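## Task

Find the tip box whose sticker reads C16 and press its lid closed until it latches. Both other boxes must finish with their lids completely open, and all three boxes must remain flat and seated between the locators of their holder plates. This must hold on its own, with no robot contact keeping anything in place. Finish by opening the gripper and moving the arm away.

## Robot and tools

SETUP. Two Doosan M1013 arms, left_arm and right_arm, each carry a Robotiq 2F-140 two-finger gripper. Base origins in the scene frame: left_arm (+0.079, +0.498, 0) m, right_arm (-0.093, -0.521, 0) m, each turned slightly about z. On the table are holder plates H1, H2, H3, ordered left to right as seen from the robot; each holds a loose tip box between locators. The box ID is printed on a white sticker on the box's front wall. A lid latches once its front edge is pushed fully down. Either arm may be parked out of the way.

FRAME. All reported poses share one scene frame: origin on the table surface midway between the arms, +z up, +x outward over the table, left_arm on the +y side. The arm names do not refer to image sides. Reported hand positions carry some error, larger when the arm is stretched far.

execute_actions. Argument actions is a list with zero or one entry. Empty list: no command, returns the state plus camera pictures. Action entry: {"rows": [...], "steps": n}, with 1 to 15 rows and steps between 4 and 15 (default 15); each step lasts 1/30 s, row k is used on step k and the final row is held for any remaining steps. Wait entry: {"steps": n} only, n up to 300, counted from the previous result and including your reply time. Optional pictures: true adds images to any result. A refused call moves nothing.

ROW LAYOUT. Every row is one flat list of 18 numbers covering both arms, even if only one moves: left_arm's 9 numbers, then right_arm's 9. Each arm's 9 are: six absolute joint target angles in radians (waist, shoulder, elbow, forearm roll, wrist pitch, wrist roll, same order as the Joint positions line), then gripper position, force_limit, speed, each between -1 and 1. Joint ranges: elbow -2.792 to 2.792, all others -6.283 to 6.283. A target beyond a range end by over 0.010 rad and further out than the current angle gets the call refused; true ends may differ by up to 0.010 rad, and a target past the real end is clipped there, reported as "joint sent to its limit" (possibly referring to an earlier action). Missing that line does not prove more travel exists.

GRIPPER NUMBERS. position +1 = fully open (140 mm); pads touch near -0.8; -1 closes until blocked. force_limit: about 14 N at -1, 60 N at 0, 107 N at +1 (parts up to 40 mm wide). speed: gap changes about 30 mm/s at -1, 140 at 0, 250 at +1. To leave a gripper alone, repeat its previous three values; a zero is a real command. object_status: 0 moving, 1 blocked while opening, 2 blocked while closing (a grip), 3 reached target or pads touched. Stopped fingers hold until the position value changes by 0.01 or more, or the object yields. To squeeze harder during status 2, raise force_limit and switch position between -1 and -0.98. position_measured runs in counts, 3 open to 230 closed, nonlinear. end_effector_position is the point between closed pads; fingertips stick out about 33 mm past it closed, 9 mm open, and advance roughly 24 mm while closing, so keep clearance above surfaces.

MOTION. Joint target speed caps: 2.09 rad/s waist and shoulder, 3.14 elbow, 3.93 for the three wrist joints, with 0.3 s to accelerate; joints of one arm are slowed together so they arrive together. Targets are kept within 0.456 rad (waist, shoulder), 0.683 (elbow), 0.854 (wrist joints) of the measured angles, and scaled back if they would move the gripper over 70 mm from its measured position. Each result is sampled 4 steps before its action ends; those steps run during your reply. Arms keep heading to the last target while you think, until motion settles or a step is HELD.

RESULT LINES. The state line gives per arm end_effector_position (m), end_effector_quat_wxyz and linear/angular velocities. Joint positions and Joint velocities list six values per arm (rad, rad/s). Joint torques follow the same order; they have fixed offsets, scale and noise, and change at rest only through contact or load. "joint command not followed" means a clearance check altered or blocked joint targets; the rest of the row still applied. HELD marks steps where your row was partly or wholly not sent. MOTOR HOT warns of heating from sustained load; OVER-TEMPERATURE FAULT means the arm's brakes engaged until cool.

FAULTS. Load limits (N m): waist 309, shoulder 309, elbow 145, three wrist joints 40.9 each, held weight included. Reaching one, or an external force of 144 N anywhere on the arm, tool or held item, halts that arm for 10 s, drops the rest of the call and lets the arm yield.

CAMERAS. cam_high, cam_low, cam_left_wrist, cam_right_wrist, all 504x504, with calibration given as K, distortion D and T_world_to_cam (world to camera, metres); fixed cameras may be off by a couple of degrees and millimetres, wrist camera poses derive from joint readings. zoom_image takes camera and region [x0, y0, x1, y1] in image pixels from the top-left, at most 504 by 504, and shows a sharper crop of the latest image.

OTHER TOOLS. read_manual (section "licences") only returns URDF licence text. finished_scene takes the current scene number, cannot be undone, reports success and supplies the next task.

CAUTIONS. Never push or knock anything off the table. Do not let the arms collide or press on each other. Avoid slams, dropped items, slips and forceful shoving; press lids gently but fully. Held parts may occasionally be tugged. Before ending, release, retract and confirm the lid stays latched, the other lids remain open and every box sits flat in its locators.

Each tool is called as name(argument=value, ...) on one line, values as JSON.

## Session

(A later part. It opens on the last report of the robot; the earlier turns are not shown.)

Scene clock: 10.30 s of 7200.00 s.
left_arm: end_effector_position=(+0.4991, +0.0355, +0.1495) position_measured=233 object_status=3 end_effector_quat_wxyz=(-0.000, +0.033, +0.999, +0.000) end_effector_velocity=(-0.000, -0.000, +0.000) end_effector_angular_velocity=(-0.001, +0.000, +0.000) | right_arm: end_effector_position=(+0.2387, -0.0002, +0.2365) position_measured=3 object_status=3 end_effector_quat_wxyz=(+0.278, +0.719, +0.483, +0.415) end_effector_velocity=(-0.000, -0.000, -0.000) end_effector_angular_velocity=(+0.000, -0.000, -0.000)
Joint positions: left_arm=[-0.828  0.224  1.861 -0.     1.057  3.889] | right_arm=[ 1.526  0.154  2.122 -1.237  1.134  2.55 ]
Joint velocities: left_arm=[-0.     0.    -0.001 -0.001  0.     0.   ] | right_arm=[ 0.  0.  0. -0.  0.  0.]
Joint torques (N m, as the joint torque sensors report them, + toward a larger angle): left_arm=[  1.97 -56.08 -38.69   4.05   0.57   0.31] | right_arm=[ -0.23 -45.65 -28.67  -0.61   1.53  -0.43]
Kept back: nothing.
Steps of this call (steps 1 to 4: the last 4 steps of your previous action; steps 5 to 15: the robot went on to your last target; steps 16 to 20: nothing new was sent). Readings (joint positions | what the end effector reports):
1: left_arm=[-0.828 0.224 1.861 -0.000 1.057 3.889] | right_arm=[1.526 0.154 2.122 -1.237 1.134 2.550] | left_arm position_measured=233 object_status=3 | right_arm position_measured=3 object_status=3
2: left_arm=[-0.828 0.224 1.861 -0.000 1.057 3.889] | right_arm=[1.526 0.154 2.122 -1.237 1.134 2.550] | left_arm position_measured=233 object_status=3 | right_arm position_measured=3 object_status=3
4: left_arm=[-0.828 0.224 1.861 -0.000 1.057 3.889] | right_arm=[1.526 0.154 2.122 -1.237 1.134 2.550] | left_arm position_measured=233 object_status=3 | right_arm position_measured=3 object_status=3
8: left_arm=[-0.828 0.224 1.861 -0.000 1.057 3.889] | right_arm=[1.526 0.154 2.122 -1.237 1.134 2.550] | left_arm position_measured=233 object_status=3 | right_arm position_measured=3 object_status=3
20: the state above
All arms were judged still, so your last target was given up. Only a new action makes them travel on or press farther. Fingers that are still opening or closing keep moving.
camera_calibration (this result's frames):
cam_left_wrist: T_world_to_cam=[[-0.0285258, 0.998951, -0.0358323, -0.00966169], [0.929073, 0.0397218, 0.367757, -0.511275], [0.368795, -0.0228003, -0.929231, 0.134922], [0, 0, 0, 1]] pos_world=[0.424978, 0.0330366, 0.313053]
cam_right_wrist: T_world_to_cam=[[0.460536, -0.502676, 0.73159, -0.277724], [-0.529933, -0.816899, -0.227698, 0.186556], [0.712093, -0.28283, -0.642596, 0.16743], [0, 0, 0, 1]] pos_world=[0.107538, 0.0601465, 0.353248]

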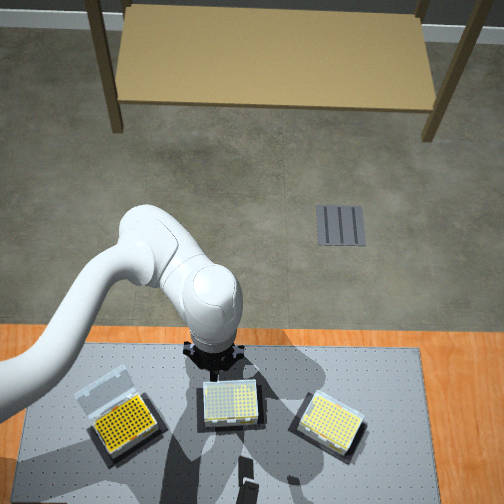

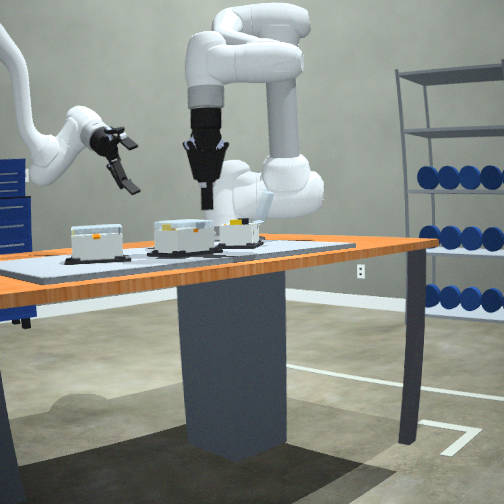

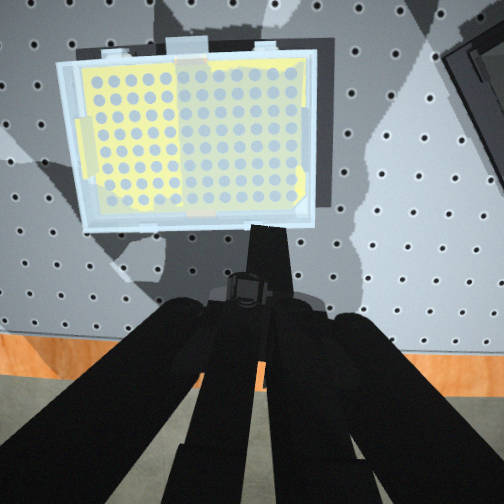

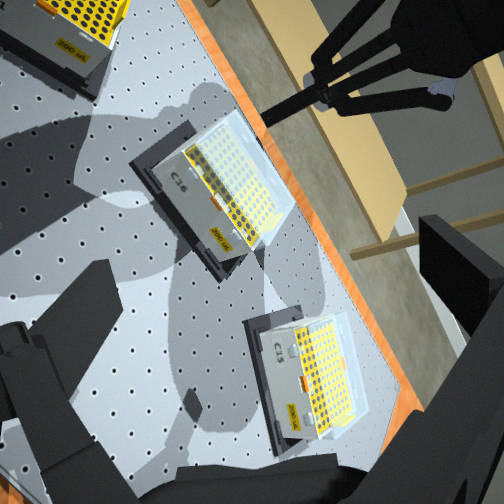

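execute_actions(actions=[{"rows":[[-0.828,0.205,1.84,0,1.096,3.889,-1,0,0,1.526,0.154,2.122,-1.237,1.134,2.55,1,0,0],[-0.828,0.205,1.84,0,1.096,3.889,-1,0,0,1.526,0.154,2.122,-1.237,1.134,2.55,1,0,0],[-0.828,0.205,1.84,0,1.096,3.889,-1,0,0,1.526,0.154,2.122,-1.237,1.134,2.55,1,0,0],[-0.828,0.205,1.84,0,1.096,3.889,-1,0,0,1.526,0.154,2.122,-1.237,1.134,2.55,1,0,0],[-0.967,0.183,1.891,0,1.068,3.889,-1,0,0,1.526,0.154,2.122,-1.237,1.134,2.55,1,0,0]],"steps":15}])

execute_actions(actions=[{"rows":[[-0.967,0.21,1.92,0,1.012,3.889,-1,0,0,1.526,0.154,2.122,-1.237,1.134,2.55,1,0,0]],"steps":15}], pictures=true)

Scene clock: 11.07 s of 7200.00 s.
left_arm: end_effector_position=(+0.4325, +0.0054, +0.1620) position_measured=233 object_status=3 end_effector_quat_wxyz=(+0.000, +0.091, +0.996, +0.000) end_effector_velocity=(-0.293, -0.116, -0.046) end_effector_angular_velocity=(+0.008, +0.005, -0.511) | right_arm: end_effector_position=(+0.2387, -0.0002, +0.2365) position_measured=3 object_status=3 end_effector_quat_wxyz=(+0.278, +0.719, +0.483, +0.415) end_effector_velocity=(-0.000, -0.001, -0.000) end_effector_angular_velocity=(-0.000, -0.000, -0.001)
Joint positions: left_arm=[-0.945  0.186  1.883  0.     1.073  3.889] | right_arm=[ 1.526  0.154  2.122 -1.237  1.134  2.55 ]
Joint velocities: left_arm=[-0.512 -0.072  0.183  0.    -0.101 -0.001] | right_arm=[-0.    -0.     0.001  0.     0.     0.001]
Joint torques (N m, as the joint torque sensors report them, + toward a larger angle): left_arm=[ 21.   -58.12 -38.75   4.78   0.01   0.  ] | right_arm=[ -0.81 -46.3  -28.69  -0.64   1.5   -0.4 ]
Steps of this call (steps 1 to 12: nothing new was sent; steps 13 to 23: the first 11 steps of this action). Readings (joint positions | what the end effector reports):
13: left_arm=[-0.828 0.223 1.861 -0.000 1.058 3.889] | right_arm=[1.526 0.154 2.122 -1.237 1.134 2.550] | left_arm position_measured=233 object_status=3 | right_arm position_measured=3 object_status=3
14: left_arm=[-0.828 0.218 1.856 -0.000 1.069 3.889] | right_arm=[1.526 0.154 2.122 -1.237 1.134 2.550] | left_arm position_measured=233 object_status=3 | right_arm position_measured=3 object_status=3
16: left_arm=[-0.828 0.206 1.842 0.000 1.092 3.889] | right_arm=[1.526 0.154 2.122 -1.237 1.134 2.550] | left_arm position_measured=233 object_status=3 | right_arm position_measured=3 object_status=3
20: left_arm=[-0.870 0.197 1.856 0.000 1.087 3.889] | right_arm=[1.526 0.154 2.122 -1.237 1.134 2.550] | left_arm position_measured=233 object_status=3 | right_arm position_measured=3 object_status=3
23: the state above

Scene clock: 11.57 s of 7200.00 s.
left_arm: end_effector_position=(+0.4199, -0.0000, +0.1299) position_measured=233 object_status=3 end_effector_quat_wxyz=(-0.000, +0.102, +0.995, +0.000) end_effector_velocity=(-0.001, -0.001, -0.000) end_effector_angular_velocity=(+0.000, -0.000, -0.002) | right_arm: end_effector_position=(+0.2387, -0.0002, +0.2365) position_measured=3 object_status=3 end_effector_quat_wxyz=(+0.278, +0.719, +0.483, +0.415) end_effector_velocity=(+0.000, +0.000, +0.000) end_effector_angular_velocity=(+0.001, -0.000, -0.001)
Joint positions: left_arm=[-0.967  0.21   1.92  -0.     1.012  3.889] | right_arm=[ 1.526  0.154  2.122 -1.237  1.134  2.55 ]
Joint velocities: left_arm=[-0.001  0.001  0.     0.    -0.001  0.   ] | right_arm=[-0.     0.    -0.     0.     0.     0.001]
Joint torques (N m, as the joint torque sensors report them, + toward a larger angle): left_arm=[  3.19 -50.64 -36.29   4.13   0.38   0.03] | right_arm=[ -0.72 -45.5  -28.37  -0.59   1.5   -0.54]
Steps of this call (steps 1 to 4: the last 4 steps of your previous action; steps 5 to 15: the first 11 steps of this action). Readings (joint positions | what the end effector reports):
5: left_arm=[-0.967 0.183 1.892 0.000 1.067 3.889] | right_arm=[1.526 0.154 2.122 -1.237 1.134 2.550] | left_arm position_measured=233 object_status=3 | right_arm position_measured=3 object_status=3
6: left_arm=[-0.967 0.189 1.897 0.000 1.055 3.889] | right_arm=[1.526 0.154 2.122 -1.237 1.134 2.550] | left_arm position_measured=233 object_status=3 | right_arm position_measured=3 object_status=3
8: left_arm=[-0.967 0.206 1.916 -0.000 1.020 3.889] | right_arm=[1.526 0.154 2.122 -1.237 1.134 2.550] | left_arm position_measured=233 object_status=3 | right_arm position_measured=3 object_status=3
12: left_arm=[-0.967 0.210 1.920 -0.000 1.012 3.889] | right_arm=[1.526 0.154 2.122 -1.237 1.134 2.550] | left_arm position_measured=233 object_status=3 | right_arm position_measured=3 object_status=3
15: the state above
camera_calibration (this result's frames):
cam_left_wrist: T_world_to_cam=[[0.110094, 0.99327, -0.0359665, -0.0353017], [0.92562, -0.0892782, 0.367773, -0.427597], [0.362087, -0.0737808, -0.92922, 0.147859], [0, 0, 0, 1]] pos_world=[0.346141, 0.00779809, 0.293382]
cam_right_wrist: T_world_to_cam=[[0.460536, -0.502675, 0.73159, -0.277724], [-0.529933, -0.816899, -0.227698, 0.186556], [0.712094, -0.28283, -0.642596, 0.16743], [0, 0, 0, 1]] pos_world=[0.107538, 0.0601464, 0.353248]

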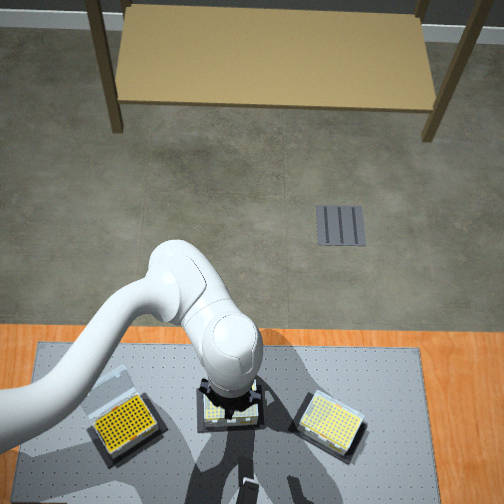

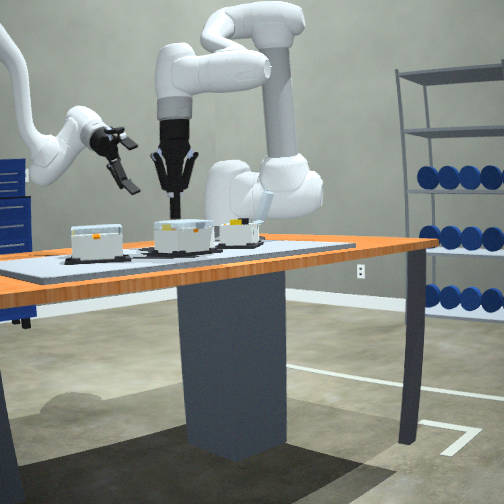

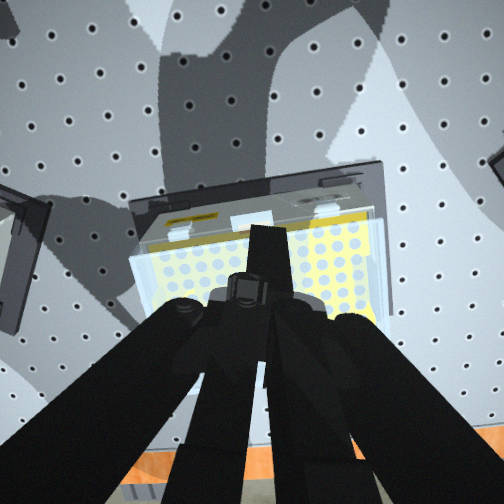

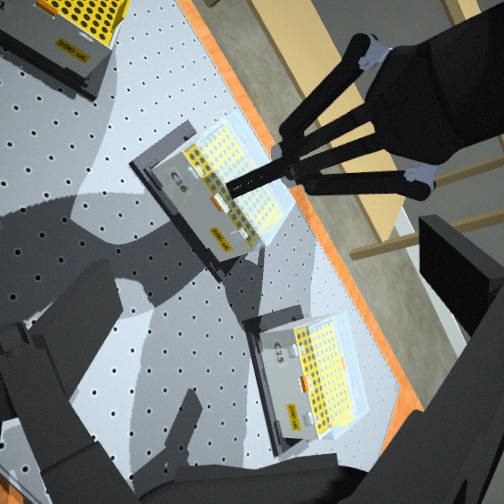

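Well placed. Press down gradually.

execute_actions(actions=[{"rows":[[-0.967,0.218,1.93,0,0.994,3.889,-1,0,0,1.526,0.154,2.122,-1.237,1.134,2.55,1,0,0]],"steps":12}])

execute_actions(actions=[{"rows":[[-0.967,0.224,1.936,0,0.982,3.889,-1,0,0,1.526,0.154,2.122,-1.237,1.134,2.55,1,0,0]],"steps":12}], pictures=true)

Scene clock: 22.00 s of 7200.00 s.
left_arm: end_effector_position=(+0.4197, +0.0002, +0.1224) position_measured=233 object_status=3 end_effector_quat_wxyz=(+0.000, +0.102, +0.995, -0.000) end_effector_velocity=(-0.000, -0.000, -0.000) end_effector_angular_velocity=(+0.001, +0.001, -0.000) | right_arm: end_effector_position=(+0.2387, -0.0002, +0.2365) position_measured=3 object_status=3 end_effector_quat_wxyz=(+0.278, +0.719, +0.483, +0.415) end_effector_velocity=(-0.000, +0.000, +0.000) end_effector_angular_velocity=(+0.001, +0.000, +0.001)
Joint positions: left_arm=[-0.967  0.216  1.928  0.     0.997  3.889] | right_arm=[ 1.526  0.154  2.122 -1.237  1.134  2.55 ]
Joint velocities: left_arm=[-0.001  0.001 -0.    -0.001  0.001 -0.   ] | right_arm=[-0.    -0.    -0.     0.    -0.001 -0.   ]
Joint torques (N m, as the joint torque sensors report them, + toward a larger angle): left_arm=[ -0.54 -35.04 -26.41   4.29  -2.76   0.44] | right_arm=[ -1.56 -45.79 -28.38  -0.67   1.51  -0.4 ]
FORCE FAULT: contact force on the left arm reached its limit, and that arm stopped for 10 seconds. The contact can be on any part of that arm, not only on its tool. That arm's remaining commands of this call were not run. That arm holds still and accepts commands again. Move the arm away from the contact; if what it grips holds it there, let go first. Pushing or pulling that hard again can fault the arm again.
Kept back: nothing.
The stop of the left arm began at step 13 of this call (marked STOPPED below). From that step on that arm followed nothing that you had sent. 5 of its steps, steps kept back included, did not run and will not run. The other arm was sent all steps of this action in this call, none kept back. Nothing is kept back now, and the robot has no last target.
Steps of this call (steps 1 to 4: the last 4 steps of your previous action; step 5: the robot went on to your last target; steps 6 to 13: the first 8 steps of this action; steps 14 to 17: the last 4 steps of this action, not kept back; steps 18 to 313: the stop continued). Readings (joint positions | what the end effector reports):
6: left_arm=[-0.967 0.211 1.921 -0.000 1.011 3.889] | right_arm=[1.526 0.154 2.122 -1.237 1.134 2.550] | left_arm position_measured=233 object_status=3 | right_arm position_measured=3 object_status=3
7: left_arm=[-0.967 0.214 1.924 0.000 1.003 3.889] | right_arm=[1.526 0.154 2.122 -1.237 1.134 2.550] | left_arm position_measured=233 object_status=3 | right_arm position_measured=3 object_status=3
9: left_arm=[-0.967 0.217 1.928 0.000 0.996 3.889] | right_arm=[1.526 0.154 2.122 -1.237 1.134 2.550] | left_arm position_measured=233 object_status=3 | right_arm position_measured=3 object_status=3
13: left_arm=[-0.967 0.217 1.928 0.000 0.996 3.889] | right_arm=[1.526 0.154 2.122 -1.237 1.134 2.550] | left_arm position_measured=233 object_status=3 | right_arm position_measured=3 object_status=3 STOPPED (the left arm)
313: the state above

Scene clock: 22.03 s of 7200.00 s.
left_arm: end_effector_position=(+0.4197, +0.0002, +0.1224) position_measured=233 object_status=3 end_effector_quat_wxyz=(+0.000, +0.102, +0.995, -0.000) end_effector_velocity=(-0.000, +0.001, -0.001) end_effector_angular_velocity=(+0.001, +0.001, +0.001) | right_arm: end_effector_position=(+0.2387, -0.0002, +0.2365) position_measured=3 object_status=3 end_effector_quat_wxyz=(+0.278, +0.719, +0.483, +0.415) end_effector_velocity=(+0.000, +0.000, +0.000) end_effector_angular_velocity=(-0.000, -0.000, +0.000)
Joint positions: left_arm=[-0.967  0.216  1.928  0.     0.997  3.889] | right_arm=[ 1.526  0.154  2.122 -1.237  1.134  2.55 ]
Joint velocities: left_arm=[ 0.     0.001  0.001 -0.001 -0.     0.   ] | right_arm=[-0.  0. -0.  0. -0. -0.]
Joint torques (N m, as the joint torque sensors report them, + toward a larger angle): left_arm=[  3.14 -35.62 -26.86   4.45  -2.51   0.24] | right_arm=[ -0.93 -45.3  -28.63  -0.81   1.56  -0.34]
Kept back: nothing.
A stop began in an earlier call of the same reply, so what this call sent did not run. Send another action.
Steps of this call (step 1: nothing new was sent). Readings (joint positions | what the end effector reports):
1: the state above
camera_calibration (this result's frames):
cam_left_wrist: T_world_to_cam=[[0.110281, 0.993241, -0.0362009, -0.0358603], [0.925461, -0.0893372, 0.368159, -0.424699], [0.362436, -0.0741036, -0.929058, 0.140816], [0, 0, 0, 1]] pos_world=[0.34596, 0.00811151, 0.285885]
cam_right_wrist: T_world_to_cam=[[0.460536, -0.502675, 0.73159, -0.277724], [-0.529933, -0.816899, -0.227698, 0.186555], [0.712094, -0.282831, -0.642596, 0.16743], [0, 0, 0, 1]] pos_world=[0.107538, 0.0601463, 0.353248]

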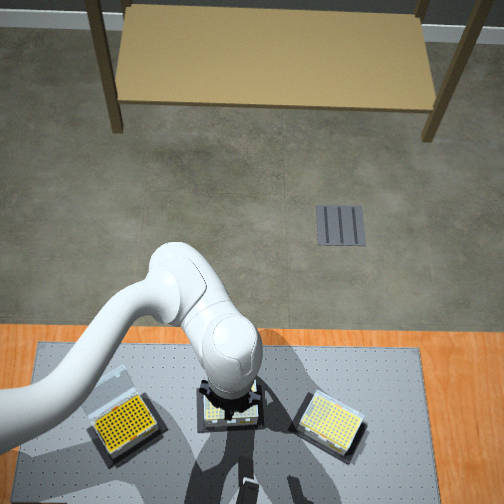

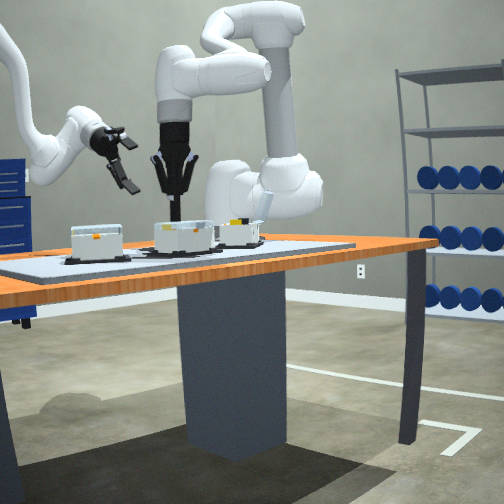

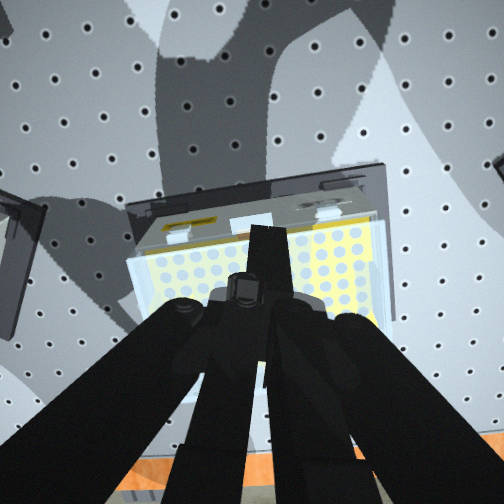

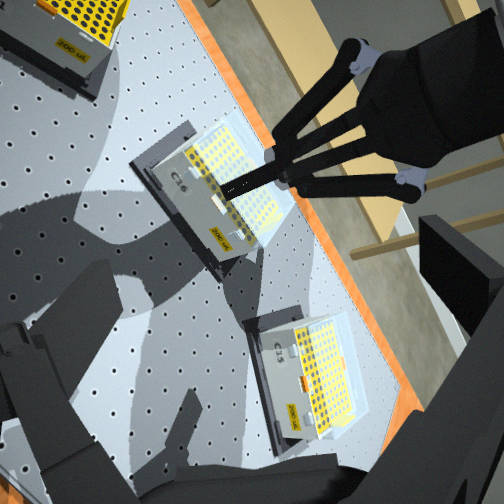

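execute_actions(actions=[{"rows":[[-0.967,0.13,1.75,0,1.26,3.889,-1,0,0,1.526,0.154,2.122,-1.237,1.134,2.55,1,0,0]],"steps":15}])

execute_actions(actions=[{"steps":10}], pictures=true)

zoom_image(camera="cam_right_wrist", region=[130, 90, 390, 460])

zoom_image(camera="cam_low", region=[50, 200, 250, 280])

Scene clock: 22.60 s of 7200.00 s.
left_arm: end_effector_position=(+0.4254, -0.0091, +0.2637) position_measured=233 object_status=3 end_effector_quat_wxyz=(+0.001, +0.102, +0.995, -0.001) end_effector_velocity=(-0.003, +0.006, +0.031) end_effector_angular_velocity=(+0.015, +0.009, +0.000) | right_arm: end_effector_position=(+0.2387, -0.0002, +0.2365) position_measured=3 object_status=3 end_effector_quat_wxyz=(+0.278, +0.719, +0.483, +0.415) end_effector_velocity=(-0.000, +0.001, +0.000) end_effector_angular_velocity=(+0.001, +0.000, -0.000)
Joint positions: left_arm=[-0.967  0.13   1.751  0.     1.258  3.889] | right_arm=[ 1.526  0.154  2.122 -1.237  1.134  2.55 ]
Joint velocities: left_arm=[ 0.001 -0.016 -0.04   0.001  0.074  0.   ] | right_arm=[ 0.     0.    -0.001 -0.    -0.001  0.001]
Joint torques (N m, as the joint torque sensors report them, + toward a larger angle): left_arm=[ -0.68 -14.6  -23.69   1.79   0.41   0.33] | right_arm=[ -0.28 -45.78 -28.68  -0.69   1.53  -0.37]
Steps of this call (steps 1 to 6: nothing new was sent; steps 7 to 17: the first 11 steps of this action). Readings (joint positions | what the end effector reports):
7: left_arm=[-0.967 0.216 1.927 0.000 0.999 3.889] | right_arm=[1.526 0.154 2.122 -1.237 1.134 2.550] | left_arm position_measured=233 object_status=3 | right_arm position_measured=3 object_status=3
8: left_arm=[-0.967 0.212 1.920 0.000 1.010 3.889] | right_arm=[1.526 0.154 2.122 -1.237 1.134 2.550] | left_arm position_measured=233 object_status=3 | right_arm position_measured=3 object_status=3
10: left_arm=[-0.967 0.191 1.876 0.000 1.074 3.889] | right_arm=[1.526 0.154 2.122 -1.237 1.134 2.550] | left_arm position_measured=233 object_status=3 | right_arm position_measured=3 object_status=3
14: left_arm=[-0.967 0.146 1.783 0.000 1.211 3.889] | right_arm=[1.526 0.154 2.122 -1.237 1.134 2.550] | left_arm position_measured=233 object_status=3 | right_arm position_measured=3 object_status=3
17: the state above

Scene clock: 22.93 s of 7200.00 s.
left_arm: end_effector_position=(+0.4252, -0.0089, +0.2646) position_measured=233 object_status=3 end_effector_quat_wxyz=(+0.000, +0.102, +0.995, -0.001) end_effector_velocity=(+0.000, -0.000, +0.002) end_effector_angular_velocity=(-0.004, -0.003, -0.000) | right_arm: end_effector_position=(+0.2387, -0.0002, +0.2365) position_measured=3 object_status=3 end_effector_quat_wxyz=(+0.278, +0.719, +0.483, +0.415) end_effector_velocity=(+0.000, +0.000, +0.000) end_effector_angular_velocity=(+0.000, +0.000, +0.000)
Joint positions: left_arm=[-0.967  0.13   1.75   0.     1.26   3.889] | right_arm=[ 1.526  0.154  2.122 -1.237  1.134  2.55 ]
Joint velocities: left_arm=[ 0.    -0.002 -0.001  0.    -0.002  0.   ] | right_arm=[-0.  0. -0. -0. -0.  0.]
Joint torques (N m, as the joint torque sensors report them, + toward a larger angle): left_arm=[  0.22 -48.95 -41.87   4.59   0.66   0.17] | right_arm=[ -0.95 -46.13 -28.86  -0.65   1.6   -0.47]
Kept back: nothing.
Steps of this call (steps 1 to 4: the last 4 steps of your previous action; steps 5 to 10: the robot went on to your last target). Readings (joint positions | what the end effector reports):
1: left_arm=[-0.967 0.130 1.751 0.000 1.259 3.889] | right_arm=[1.526 0.154 2.122 -1.237 1.134 2.550] | left_arm position_measured=233 object_status=3 | right_arm position_measured=3 object_status=3
2: left_arm=[-0.967 0.130 1.751 0.000 1.260 3.889] | right_arm=[1.526 0.154 2.122 -1.237 1.134 2.550] | left_arm position_measured=233 object_status=3 | right_arm position_measured=3 object_status=3
4: left_arm=[-0.967 0.130 1.750 0.000 1.260 3.889] | right_arm=[1.526 0.154 2.122 -1.237 1.134 2.550] | left_arm position_measured=233 object_status=3 | right_arm position_measured=3 object_status=3
8: left_arm=[-0.967 0.130 1.750 0.000 1.260 3.889] | right_arm=[1.526 0.154 2.122 -1.237 1.134 2.550] | left_arm position_measured=233 object_status=3 | right_arm position_measured=3 object_status=3
10: the state above
camera_calibration (this result's frames):
cam_left_wrist: T_world_to_cam=[[0.110253, 0.993203, -0.0373047, -0.0219658], [0.925213, -0.0888496, 0.368898, -0.483046], [0.363076, -0.0751868, -0.928721, 0.269873], [0, 0, 0, 1]] pos_world=[0.351359, -0.000811095, 0.428012]
cam_right_wrist: T_world_to_cam=[[0.460536, -0.502675, 0.73159, -0.277724], [-0.529933, -0.816899, -0.227698, 0.186556], [0.712094, -0.28283, -0.642596, 0.16743], [0, 0, 0, 1]] pos_world=[0.107538, 0.0601464, 0.353248]

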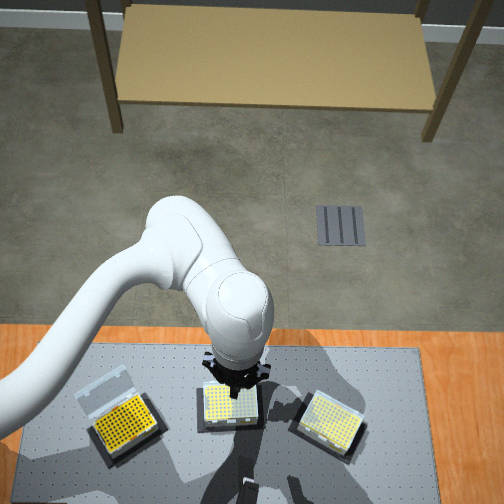

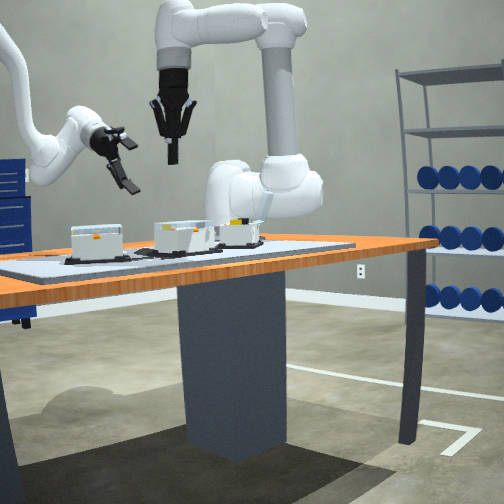

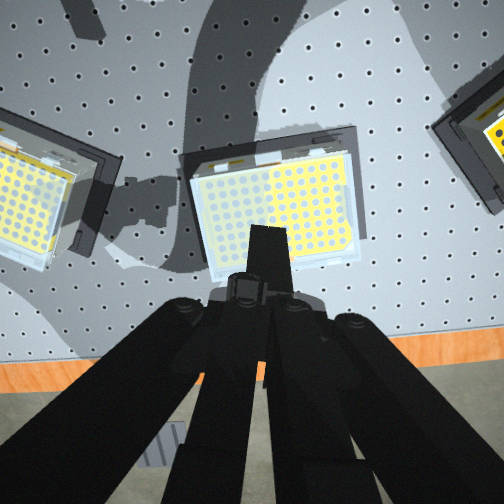

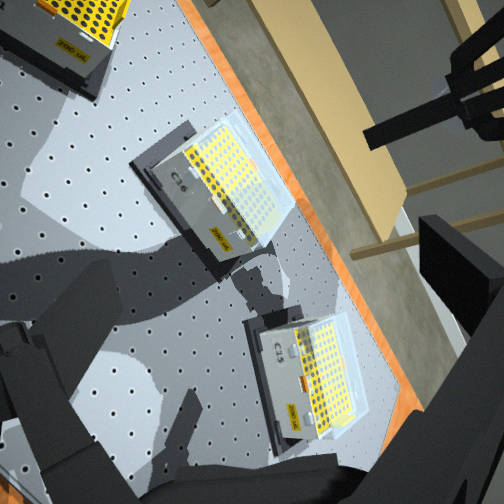

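Region (130, 90, 390, 460) of cam_right_wrist's 504x504 image, scaled by 1.362, with more detail than that image has; it fills the left 354 columns of this view, and the rest is white.

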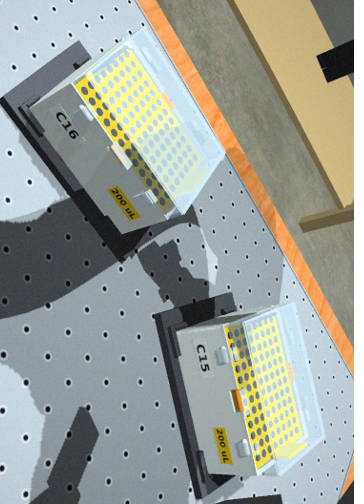

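Region (50, 200, 250, 280) of cam_low's 504x504 image, scaled by 2.520, with more detail than that image has; it fills the top 202 rows of this view, and the rest is white.

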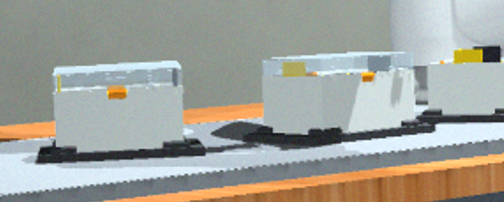

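execute_actions(actions=[{"rows":[[0.3,-0.2,1.5,0,1.5,3.889,-1,0,0,1.526,0.154,2.122,-1.237,1.134,2.55,1,0,0]],"steps":15}])

execute_actions(actions=[{"rows":[[0.3,-0.2,1.5,0,1.5,3.889,-1,0,0,1.2,0.03,1.8,-0.6,1.4,4,1,-1,0]],"steps":15}])

execute_actions(actions=[{"rows":[[0.3,-0.2,1.5,0,1.5,3.889,-1,0,0,0.624,0.03,1.703,0,1.409,5.75,1,-1,0]],"steps":15}])

execute_actions(actions=[{"steps":15}])

execute_actions(actions=[{"rows":[[0.3,-0.2,1.5,0,1.5,3.889,-1,0,0,0.624,0.134,1.95,0,1.058,5.75,1,-1,0]],"steps":15}])

execute_actions(actions=[{"steps":12}], pictures=true)

Scene clock: 24.03 s of 7200.00 s.
left_arm: end_effector_position=(+0.5078, +0.0711, +0.3851) position_measured=233 object_status=3 end_effector_quat_wxyz=(+0.041, +0.008, +0.998, -0.045) end_effector_velocity=(+0.238, +0.322, +0.334) end_effector_angular_velocity=(-0.247, -0.222, +0.648) | right_arm: end_effector_position=(+0.2387, -0.0002, +0.2365) position_measured=3 object_status=3 end_effector_quat_wxyz=(+0.278, +0.719, +0.483, +0.415) end_effector_velocity=(-0.000, -0.000, -0.000) end_effector_angular_velocity=(-0.000, +0.000, +0.000)
Joint positions: left_arm=[-0.78   0.013  1.661 -0.     1.345  3.889] | right_arm=[ 1.526  0.154  2.122 -1.237  1.134  2.55 ]
Joint velocities: left_arm=[ 0.647 -0.324 -0.247  0.001  0.239 -0.001] | right_arm=[ 0.  0.  0. -0. -0.  0.]
Joint torques (N m, as the joint torque sensors report them, + toward a larger angle): left_arm=[  3.94 -39.   -42.33   4.64  -0.21   0.46] | right_arm=[  0.27 -45.36 -28.61  -0.71   1.55  -0.38]
Steps of this call (steps 1 to 15: the robot went on to your last target; steps 16 to 22: nothing new was sent; steps 23 to 33: the first 11 steps of this action). Readings (joint positions | what the end effector reports):
23: left_arm=[-0.966 0.129 1.750 0.000 1.260 3.889] | right_arm=[1.526 0.154 2.122 -1.237 1.134 2.550] | left_arm position_measured=233 object_status=3 | right_arm position_measured=3 object_status=3
24: left_arm=[-0.960 0.125 1.747 -0.000 1.264 3.889] | right_arm=[1.526 0.154 2.122 -1.237 1.134 2.550] | left_arm position_measured=233 object_status=3 | right_arm position_measured=3 object_status=3
26: left_arm=[-0.926 0.100 1.728 -0.000 1.282 3.889] | right_arm=[1.526 0.154 2.122 -1.237 1.134 2.550] | left_arm position_measured=233 object_status=3 | right_arm position_measured=3 object_status=3
30: left_arm=[-0.844 0.047 1.687 -0.000 1.320 3.889] | right_arm=[1.526 0.154 2.122 -1.237 1.134 2.550] | left_arm position_measured=233 object_status=3 | right_arm position_measured=3 object_status=3
33: the state above

Scene clock: 24.53 s of 7200.00 s.
left_arm: end_effector_position=(+0.6002, +0.2690, +0.5109) position_measured=233 object_status=3 end_effector_quat_wxyz=(+0.099, -0.172, +0.977, -0.076) end_effector_velocity=(+0.121, +0.441, +0.167) end_effector_angular_velocity=(-0.079, -0.154, +0.787) | right_arm: end_effector_position=(+0.2876, -0.0733, +0.3045) position_measured=3 object_status=3 end_effector_quat_wxyz=(+0.128, +0.918, -0.037, +0.375) end_effector_velocity=(+0.066, -0.208, +0.228) end_effector_angular_velocity=(+3.055, -0.107, -3.806)
Joint positions: left_arm=[-0.414 -0.112  1.567 -0.     1.436  3.889] | right_arm=[ 1.332  0.08   1.93  -0.857  1.292  3.197]
Joint velocities: left_arm=[ 0.787 -0.168 -0.128  0.     0.122 -0.   ] | right_arm=[-0.664 -0.253 -0.652  1.285  0.538  3.245]
Joint torques (N m, as the joint torque sensors report them, + toward a larger angle): left_arm=[ -0.73 -27.01 -43.37   4.7    0.16   0.17] | right_arm=[  0.03 -46.77 -34.38   0.37   1.31  -0.48]
Steps of this call (steps 1 to 4: the last 4 steps of your previous action; steps 5 to 15: the first 11 steps of this action). Readings (joint positions | what the end effector reports):
5: left_arm=[-0.666 -0.038 1.623 -0.000 1.382 3.889] | right_arm=[1.526 0.154 2.122 -1.236 1.134 2.551] | left_arm position_measured=233 object_status=3 | right_arm position_measured=3 object_status=3
6: left_arm=[-0.642 -0.047 1.616 -0.000 1.389 3.889] | right_arm=[1.521 0.153 2.118 -1.227 1.137 2.563] | left_arm position_measured=233 object_status=3 | right_arm position_measured=3 object_status=3
8: left_arm=[-0.593 -0.064 1.603 -0.000 1.401 3.889] | right_arm=[1.496 0.143 2.092 -1.177 1.159 2.629] | left_arm position_measured=233 object_status=3 | right_arm position_measured=3 object_status=3
12: left_arm=[-0.493 -0.093 1.581 -0.000 1.422 3.889] | right_arm=[1.401 0.107 1.999 -0.993 1.236 2.909] | left_arm position_measured=233 object_status=3 | right_arm position_measured=3 object_status=3
15: the state above

Scene clock: 25.03 s of 7200.00 s.
left_arm: end_effector_position=(+0.6225, +0.5017, +0.5675) position_measured=233 object_status=3 end_effector_quat_wxyz=(+0.140, -0.369, +0.916, -0.066) end_effector_velocity=(-0.047, +0.463, +0.085) end_effector_angular_velocity=(-0.005, -0.092, +0.847) | right_arm: end_effector_position=(+0.3343, -0.1537, +0.3389) position_measured=3 object_status=3 end_effector_quat_wxyz=(+0.022, -0.378, +0.922, -0.085) end_effector_velocity=(+0.227, -0.234, +0.024) end_effector_angular_velocity=(+0.926, +0.041, -4.043)
Joint positions: left_arm=[ 0.003 -0.17   1.523 -0.     1.478  3.889] | right_arm=[ 0.856  0.032  1.729 -0.177  1.403  4.717]
Joint velocities: left_arm=[ 0.848 -0.089 -0.067  0.     0.064  0.   ] | right_arm=[-1.025 -0.01  -0.115  0.776  0.029  2.911]
Joint torques (N m, as the joint torque sensors report them, + toward a larger angle): left_arm=[ -0.18 -25.89 -40.5    4.51  -0.35   0.33] | right_arm=[  5.1  -47.69 -36.43   3.26   0.54  -0.66]
Steps of this call (steps 1 to 4: the last 4 steps of your previous action; steps 5 to 15: the first 11 steps of this action). Readings (joint positions | what the end effector reports):
5: left_arm=[-0.279 -0.136 1.548 -0.000 1.454 3.889] | right_arm=[1.239 0.045 1.839 -0.677 1.367 3.743] | left_arm position_measured=233 object_status=3 | right_arm position_measured=3 object_status=3
6: left_arm=[-0.251 -0.141 1.545 -0.000 1.457 3.889] | right_arm=[1.221 0.041 1.824 -0.642 1.377 3.843] | left_arm position_measured=233 object_status=3 | right_arm position_measured=3 object_status=3
8: left_arm=[-0.195 -0.148 1.539 -0.000 1.462 3.889] | right_arm=[1.163 0.037 1.790 -0.541 1.387 4.061] | left_arm position_measured=233 object_status=3 | right_arm position_measured=3 object_status=3
12: left_arm=[-0.082 -0.161 1.530 -0.000 1.471 3.889] | right_arm=[0.972 0.034 1.745 -0.283 1.399 4.444] | left_arm position_measured=233 object_status=3 | right_arm position_measured=3 object_status=3
15: the state above

Scene clock: 25.53 s of 7200.00 s.
left_arm: end_effector_position=(+0.5824, +0.6567, +0.5963) position_measured=233 object_status=3 end_effector_quat_wxyz=(+0.163, -0.499, +0.850, -0.049) end_effector_velocity=(-0.001, +0.001, +0.000) end_effector_angular_velocity=(-0.000, +0.000, +0.003) | right_arm: end_effector_position=(+0.3852, -0.2076, +0.3494) position_measured=3 object_status=3 end_effector_quat_wxyz=(-0.000, +0.256, +0.967, -0.000) end_effector_velocity=(+0.000, +0.000, +0.000) end_effector_angular_velocity=(+0.001, -0.001, -0.003)
Joint positions: left_arm=[ 0.3   -0.2    1.5    0.     1.5    3.889] | right_arm=[ 0.624  0.03   1.703 -0.     1.409  5.75 ]
Joint velocities: left_arm=[ 0.002 -0.001 -0.     0.     0.002 -0.001] | right_arm=[ 0.     0.    -0.     0.001 -0.001  0.003]
Joint torques (N m, as the joint torque sensors report them, + toward a larger angle): left_arm=[  0.92 -14.86 -42.39   4.15  -0.43   0.41] | right_arm=[ -1.23 -44.34 -39.88   4.29   0.29  -0.13]
Kept back: nothing.
Steps of this call (steps 1 to 4: the last 4 steps of your previous action; steps 5 to 15: the robot went on to your last target). Readings (joint positions | what the end effector reports):
1: left_arm=[0.032 -0.173 1.521 -0.000 1.480 3.889] | right_arm=[0.822 0.032 1.726 -0.152 1.403 4.819] | left_arm position_measured=233 object_status=3 | right_arm position_measured=3 object_status=3
2: left_arm=[0.061 -0.175 1.519 -0.000 1.482 3.889] | right_arm=[0.791 0.032 1.722 -0.128 1.404 4.930] | left_arm position_measured=233 object_status=3 | right_arm position_measured=3 object_status=3
4: left_arm=[0.118 -0.181 1.514 -0.000 1.486 3.889] | right_arm=[0.735 0.031 1.716 -0.085 1.406 5.169] | left_arm position_measured=233 object_status=3 | right_arm position_measured=3 object_status=3
8: left_arm=[0.233 -0.193 1.505 -0.000 1.495 3.889] | right_arm=[0.658 0.030 1.707 -0.027 1.408 5.564] | left_arm position_measured=233 object_status=3 | right_arm position_measured=3 object_status=3
15: the state above

Scene clock: 25.90 s of 7200.00 s.
left_arm: end_effector_position=(+0.5824, +0.6568, +0.5963) position_measured=233 object_status=3 end_effector_quat_wxyz=(+0.163, -0.499, +0.850, -0.049) end_effector_velocity=(-0.000, +0.000, -0.000) end_effector_angular_velocity=(+0.000, +0.002, -0.000) | right_arm: end_effector_position=(+0.3874, -0.2064, +0.1798) position_measured=3 object_status=3 end_effector_quat_wxyz=(-0.000, +0.256, +0.967, -0.000) end_effector_velocity=(-0.053, -0.033, -0.418) end_effector_angular_velocity=(-0.013, +0.013, +0.001)
Joint positions: left_arm=[ 0.3   -0.2    1.5    0.     1.5    3.889] | right_arm=[0.624 0.123 1.923 0.    1.097 5.75 ]
Joint velocities: left_arm=[-0.     0.001 -0.     0.001  0.002  0.   ] | right_arm=[-0.001  0.242  0.563 -0.006 -0.787  0.001]
Joint torques (N m, as the joint torque sensors report them, + toward a larger angle): left_arm=[  3.44 -18.16 -42.56   4.43  -0.65   0.4 ] | right_arm=[  1.69 -68.5  -48.22   6.12   0.21  -0.42]
Steps of this call (steps 1 to 11: the first 11 steps of this action). Readings (joint positions | what the end effector reports):
1: left_arm=[0.300 -0.200 1.500 0.000 1.500 3.889] | right_arm=[0.624 0.030 1.703 -0.000 1.409 5.750] | left_arm position_measured=233 object_status=3 | right_arm position_measured=3 object_status=3
2: left_arm=[0.300 -0.200 1.500 0.000 1.500 3.889] | right_arm=[0.624 0.032 1.710 0.000 1.399 5.750] | left_arm position_measured=233 object_status=3 | right_arm position_measured=3 object_status=3
4: left_arm=[0.300 -0.200 1.500 0.000 1.500 3.889] | right_arm=[0.624 0.051 1.753 0.000 1.337 5.750] | left_arm position_measured=233 object_status=3 | right_arm position_measured=3 object_status=3
8: left_arm=[0.300 -0.200 1.500 0.000 1.500 3.889] | right_arm=[0.624 0.093 1.852 0.000 1.197 5.750] | left_arm position_measured=233 object_status=3 | right_arm position_measured=3 object_status=3
11: the state above

Scene clock: 26.30 s of 7200.00 s.
left_arm: end_effector_position=(+0.5824, +0.6568, +0.5964) position_measured=233 object_status=3 end_effector_quat_wxyz=(+0.163, -0.499, +0.850, -0.049) end_effector_velocity=(-0.001, -0.000, +0.000) end_effector_angular_velocity=(+0.000, -0.002, -0.001) | right_arm: end_effector_position=(+0.3849, -0.2079, +0.1600) position_measured=3 object_status=3 end_effector_quat_wxyz=(-0.000, +0.256, +0.967, -0.000) end_effector_velocity=(+0.000, +0.000, -0.000) end_effector_angular_velocity=(-0.000, +0.000, +0.001)
Joint positions: left_arm=[ 0.3   -0.2    1.5    0.     1.5    3.889] | right_arm=[ 0.624  0.134  1.95  -0.     1.058  5.75 ]
Joint velocities: left_arm=[ 0.    -0.002  0.001 -0.001 -0.     0.001] | right_arm=[-0.     0.    -0.     0.     0.    -0.001]
Joint torques (N m, as the joint torque sensors report them, + toward a larger angle): left_arm=[  2.63 -15.71 -42.66   4.78  -0.48  -0.09] | right_arm=[ -1.14 -50.49 -35.38   3.82   0.36  -0.39]
Kept back: nothing.
Steps of this call (steps 1 to 4: the last 4 steps of your previous action; steps 5 to 12: the robot went on to your last target). Readings (joint positions | what the end effector reports):
1: left_arm=[0.300 -0.200 1.500 0.000 1.500 3.889] | right_arm=[0.624 0.129 1.938 -0.000 1.075 5.750] | left_arm position_measured=233 object_status=3 | right_arm position_measured=3 object_status=3
2: left_arm=[0.300 -0.200 1.500 0.000 1.500 3.889] | right_arm=[0.624 0.133 1.947 -0.000 1.063 5.750] | left_arm position_measured=233 object_status=3 | right_arm position_measured=3 object_status=3
4: left_arm=[0.300 -0.200 1.500 0.000 1.500 3.889] | right_arm=[0.624 0.134 1.949 -0.000 1.059 5.750] | left_arm position_measured=233 object_status=3 | right_arm position_measured=3 object_status=3
8: left_arm=[0.300 -0.200 1.500 0.000 1.500 3.889] | right_arm=[0.624 0.134 1.950 -0.000 1.058 5.750] | left_arm position_measured=233 object_status=3 | right_arm position_measured=3 object_status=3
12: the state above
camera_calibration (this result's frames):
cam_left_wrist: T_world_to_cam=[[-0.858535, 0.416024, -0.299734, 0.411702], [0.211167, 0.819554, 0.532672, -0.970142], [0.467253, 0.394024, -0.791467, 0.120279], [0, 0, 0, 1]] pos_world=[0.502122, 0.576413, 0.735366]
cam_right_wrist: T_world_to_cam=[[0.610024, 0.79171, -0.0326538, -0.0596177], [0.750151, -0.563747, 0.345633, -0.454812], [0.255232, -0.23534, -0.937802, 0.188418], [0, 0, 0, 1]] pos_world=[0.329456, -0.164857, 0.33195]

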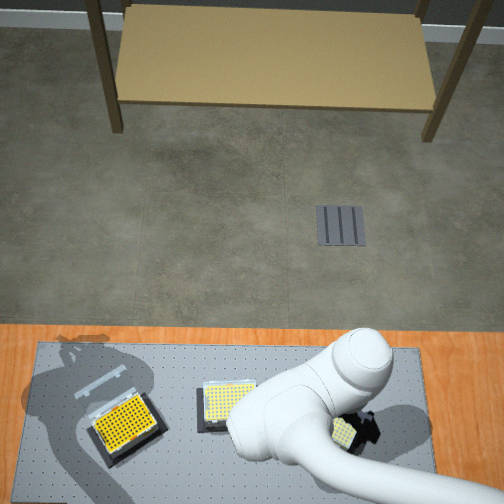

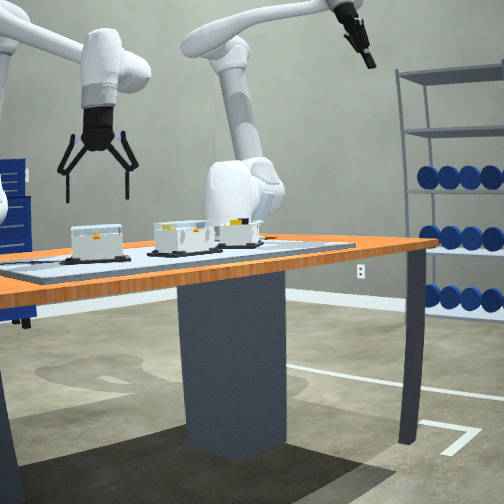

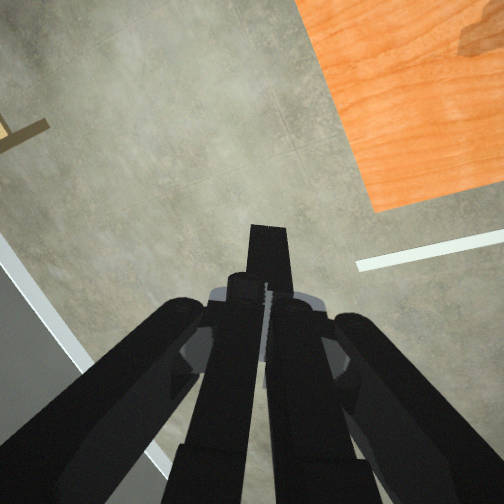

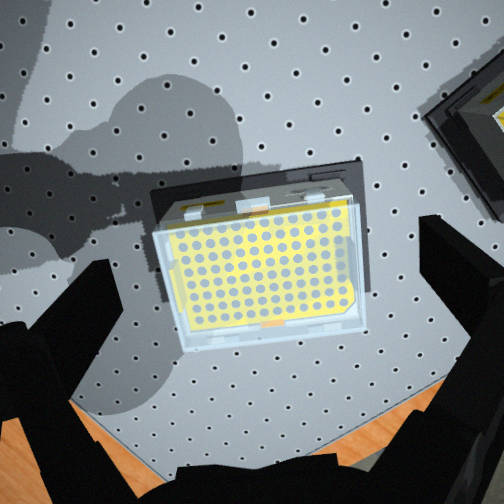

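execute_actions(actions=[{"rows":[[0.3,-0.2,1.5,0,1.5,3.889,-1,0,0,0.624,0.204,2.019,0,0.919,5.75,1,-1,0]],"steps":15}])

execute_actions(actions=[{"rows":[[0.3,-0.2,1.5,0,1.5,3.889,-1,0,0,0.624,0.204,2.019,0,0.919,5.75,-1,-1,-0.5]],"steps":15}], pictures=true)

Scene clock: 26.87 s of 7200.00 s.
left_arm: end_effector_position=(+0.5824, +0.6568, +0.5964) position_measured=233 object_status=3 end_effector_quat_wxyz=(+0.163, -0.499, +0.850, -0.049) end_effector_velocity=(-0.000, -0.000, +0.000) end_effector_angular_velocity=(-0.000, -0.001, -0.001) | right_arm: end_effector_position=(+0.3850, -0.2078, +0.0879) position_measured=3 object_status=3 end_effector_quat_wxyz=(-0.000, +0.256, +0.967, -0.000) end_effector_velocity=(-0.001, -0.001, -0.001) end_effector_angular_velocity=(-0.000, +0.001, -0.001)
Joint positions: left_arm=[ 0.3   -0.2    1.5    0.     1.5    3.889] | right_arm=[0.624 0.204 2.019 0.    0.919 5.75 ]
Joint velocities: left_arm=[-0.    -0.001  0.    -0.001 -0.     0.001] | right_arm=[-0.     0.     0.003  0.    -0.002  0.001]
Joint torques (N m, as the joint torque sensors report them, + toward a larger angle): left_arm=[ -0.1  -14.51 -41.99   4.37  -0.57   0.26] | right_arm=[ -0.29 -58.88 -33.25   3.54   0.47  -0.31]
Steps of this call (steps 1 to 6: the robot went on to your last target; steps 7 to 17: the first 11 steps of this action). Readings (joint positions | what the end effector reports):
7: left_arm=[0.300 -0.200 1.500 0.000 1.500 3.889] | right_arm=[0.624 0.135 1.951 -0.000 1.056 5.750] | left_arm position_measured=233 object_status=3 | right_arm position_measured=3 object_status=3
8: left_arm=[0.300 -0.200 1.500 0.000 1.500 3.889] | right_arm=[0.624 0.140 1.956 0.000 1.044 5.750] | left_arm position_measured=233 object_status=3 | right_arm position_measured=3 object_status=3
10: left_arm=[0.300 -0.200 1.500 0.000 1.500 3.889] | right_arm=[0.624 0.172 1.988 0.000 0.981 5.750] | left_arm position_measured=233 object_status=3 | right_arm position_measured=3 object_status=3
14: left_arm=[0.300 -0.200 1.500 0.000 1.500 3.889] | right_arm=[0.624 0.204 2.019 0.000 0.920 5.750] | left_arm position_measured=233 object_status=3 | right_arm position_measured=3 object_status=3
17: the state above

Scene clock: 27.37 s of 7200.00 s.
left_arm: end_effector_position=(+0.5824, +0.6568, +0.5964) position_measured=233 object_status=3 end_effector_quat_wxyz=(+0.163, -0.499, +0.850, -0.049) end_effector_velocity=(+0.001, +0.000, -0.001) end_effector_angular_velocity=(-0.000, +0.001, -0.000) | right_arm: end_effector_position=(+0.3848, -0.2081, +0.0877) position_measured=29 object_status=0 end_effector_quat_wxyz=(-0.000, +0.256, +0.967, -0.000) end_effector_velocity=(+0.001, +0.001, +0.001) end_effector_angular_velocity=(+0.001, -0.002, +0.001)
Joint positions: left_arm=[ 0.3   -0.2    1.5   -0.     1.5    3.889] | right_arm=[ 0.624  0.204  2.019 -0.     0.919  5.75 ]
Joint velocities: left_arm=[ 0.     0.002 -0.    -0.    -0.001  0.   ] | right_arm=[-0.    -0.    -0.003 -0.     0.    -0.001]
Joint torques (N m, as the joint torque sensors report them, + toward a larger angle): left_arm=[  0.85 -16.71 -42.41   4.8   -0.71   0.31] | right_arm=[  6.77 -49.55 -45.95   8.19  -8.99  -0.42]
Steps of this call (steps 1 to 4: the last 4 steps of your previous action; steps 5 to 15: the first 11 steps of this action). Readings (joint positions | what the end effector reports):
5: left_arm=[0.300 -0.200 1.500 -0.000 1.500 3.889] | right_arm=[0.624 0.204 2.019 0.000 0.919 5.750] | left_arm position_measured=233 object_status=3 | right_arm position_measured=3 object_status=0
6: left_arm=[0.300 -0.200 1.500 0.000 1.500 3.889] | right_arm=[0.624 0.204 2.019 0.000 0.919 5.750] | left_arm position_measured=233 object_status=3 | right_arm position_measured=7 object_status=0
8: left_arm=[0.300 -0.200 1.500 0.000 1.500 3.889] | right_arm=[0.624 0.204 2.019 0.000 0.919 5.750] | left_arm position_measured=233 object_status=3 | right_arm position_measured=16 object_status=0
12: left_arm=[0.300 -0.200 1.500 -0.000 1.500 3.889] | right_arm=[0.624 0.204 2.019 -0.000 0.919 5.750] | left_arm position_measured=233 object_status=3 | right_arm position_measured=29 object_status=0
15: the state above
camera_calibration (this result's frames):
cam_left_wrist: T_world_to_cam=[[-0.858517, 0.41602, -0.299793, 0.411749], [0.211171, 0.819593, 0.532611, -0.970115], [0.467285, 0.393948, -0.791485, 0.120333], [0, 0, 0, 1]] pos_world=[0.502123, 0.576398, 0.735376]
cam_right_wrist: T_world_to_cam=[[0.609876, 0.791807, -0.033056, -0.061676], [0.750298, -0.563469, 0.345769, -0.429894], [0.255156, -0.235678, -0.937737, 0.120575], [0, 0, 0, 1]] pos_world=[0.329398, -0.164979, 0.259673]

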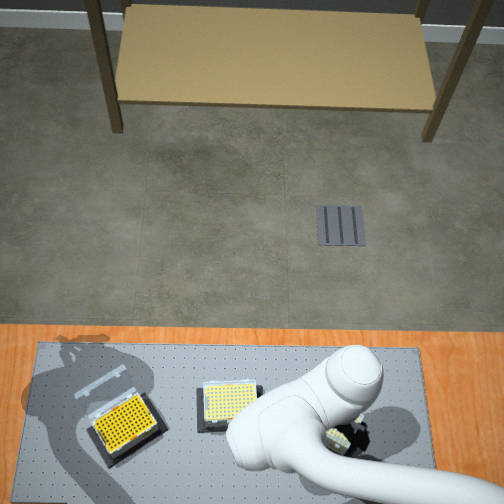

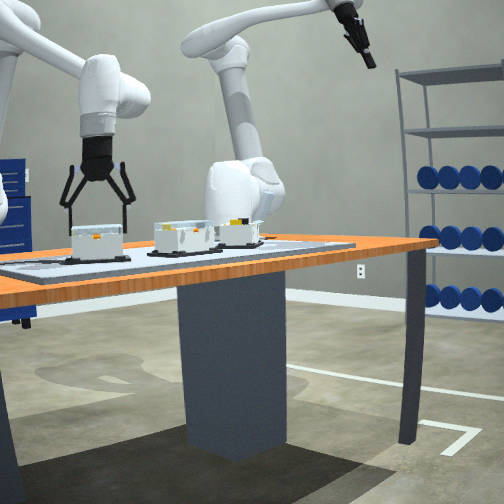

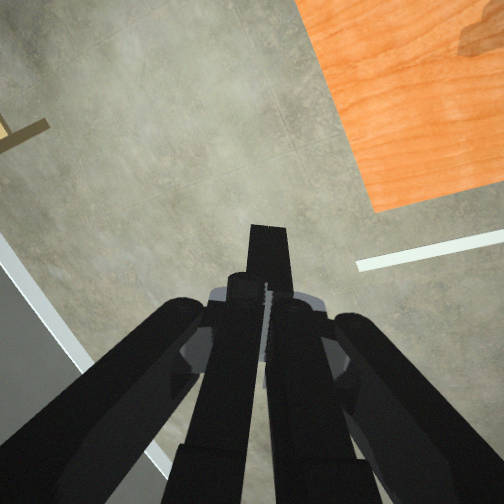

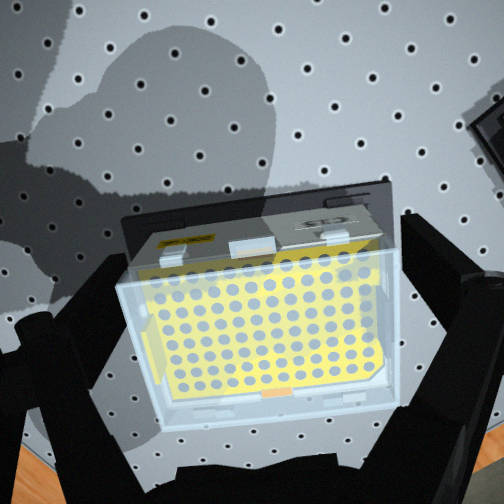

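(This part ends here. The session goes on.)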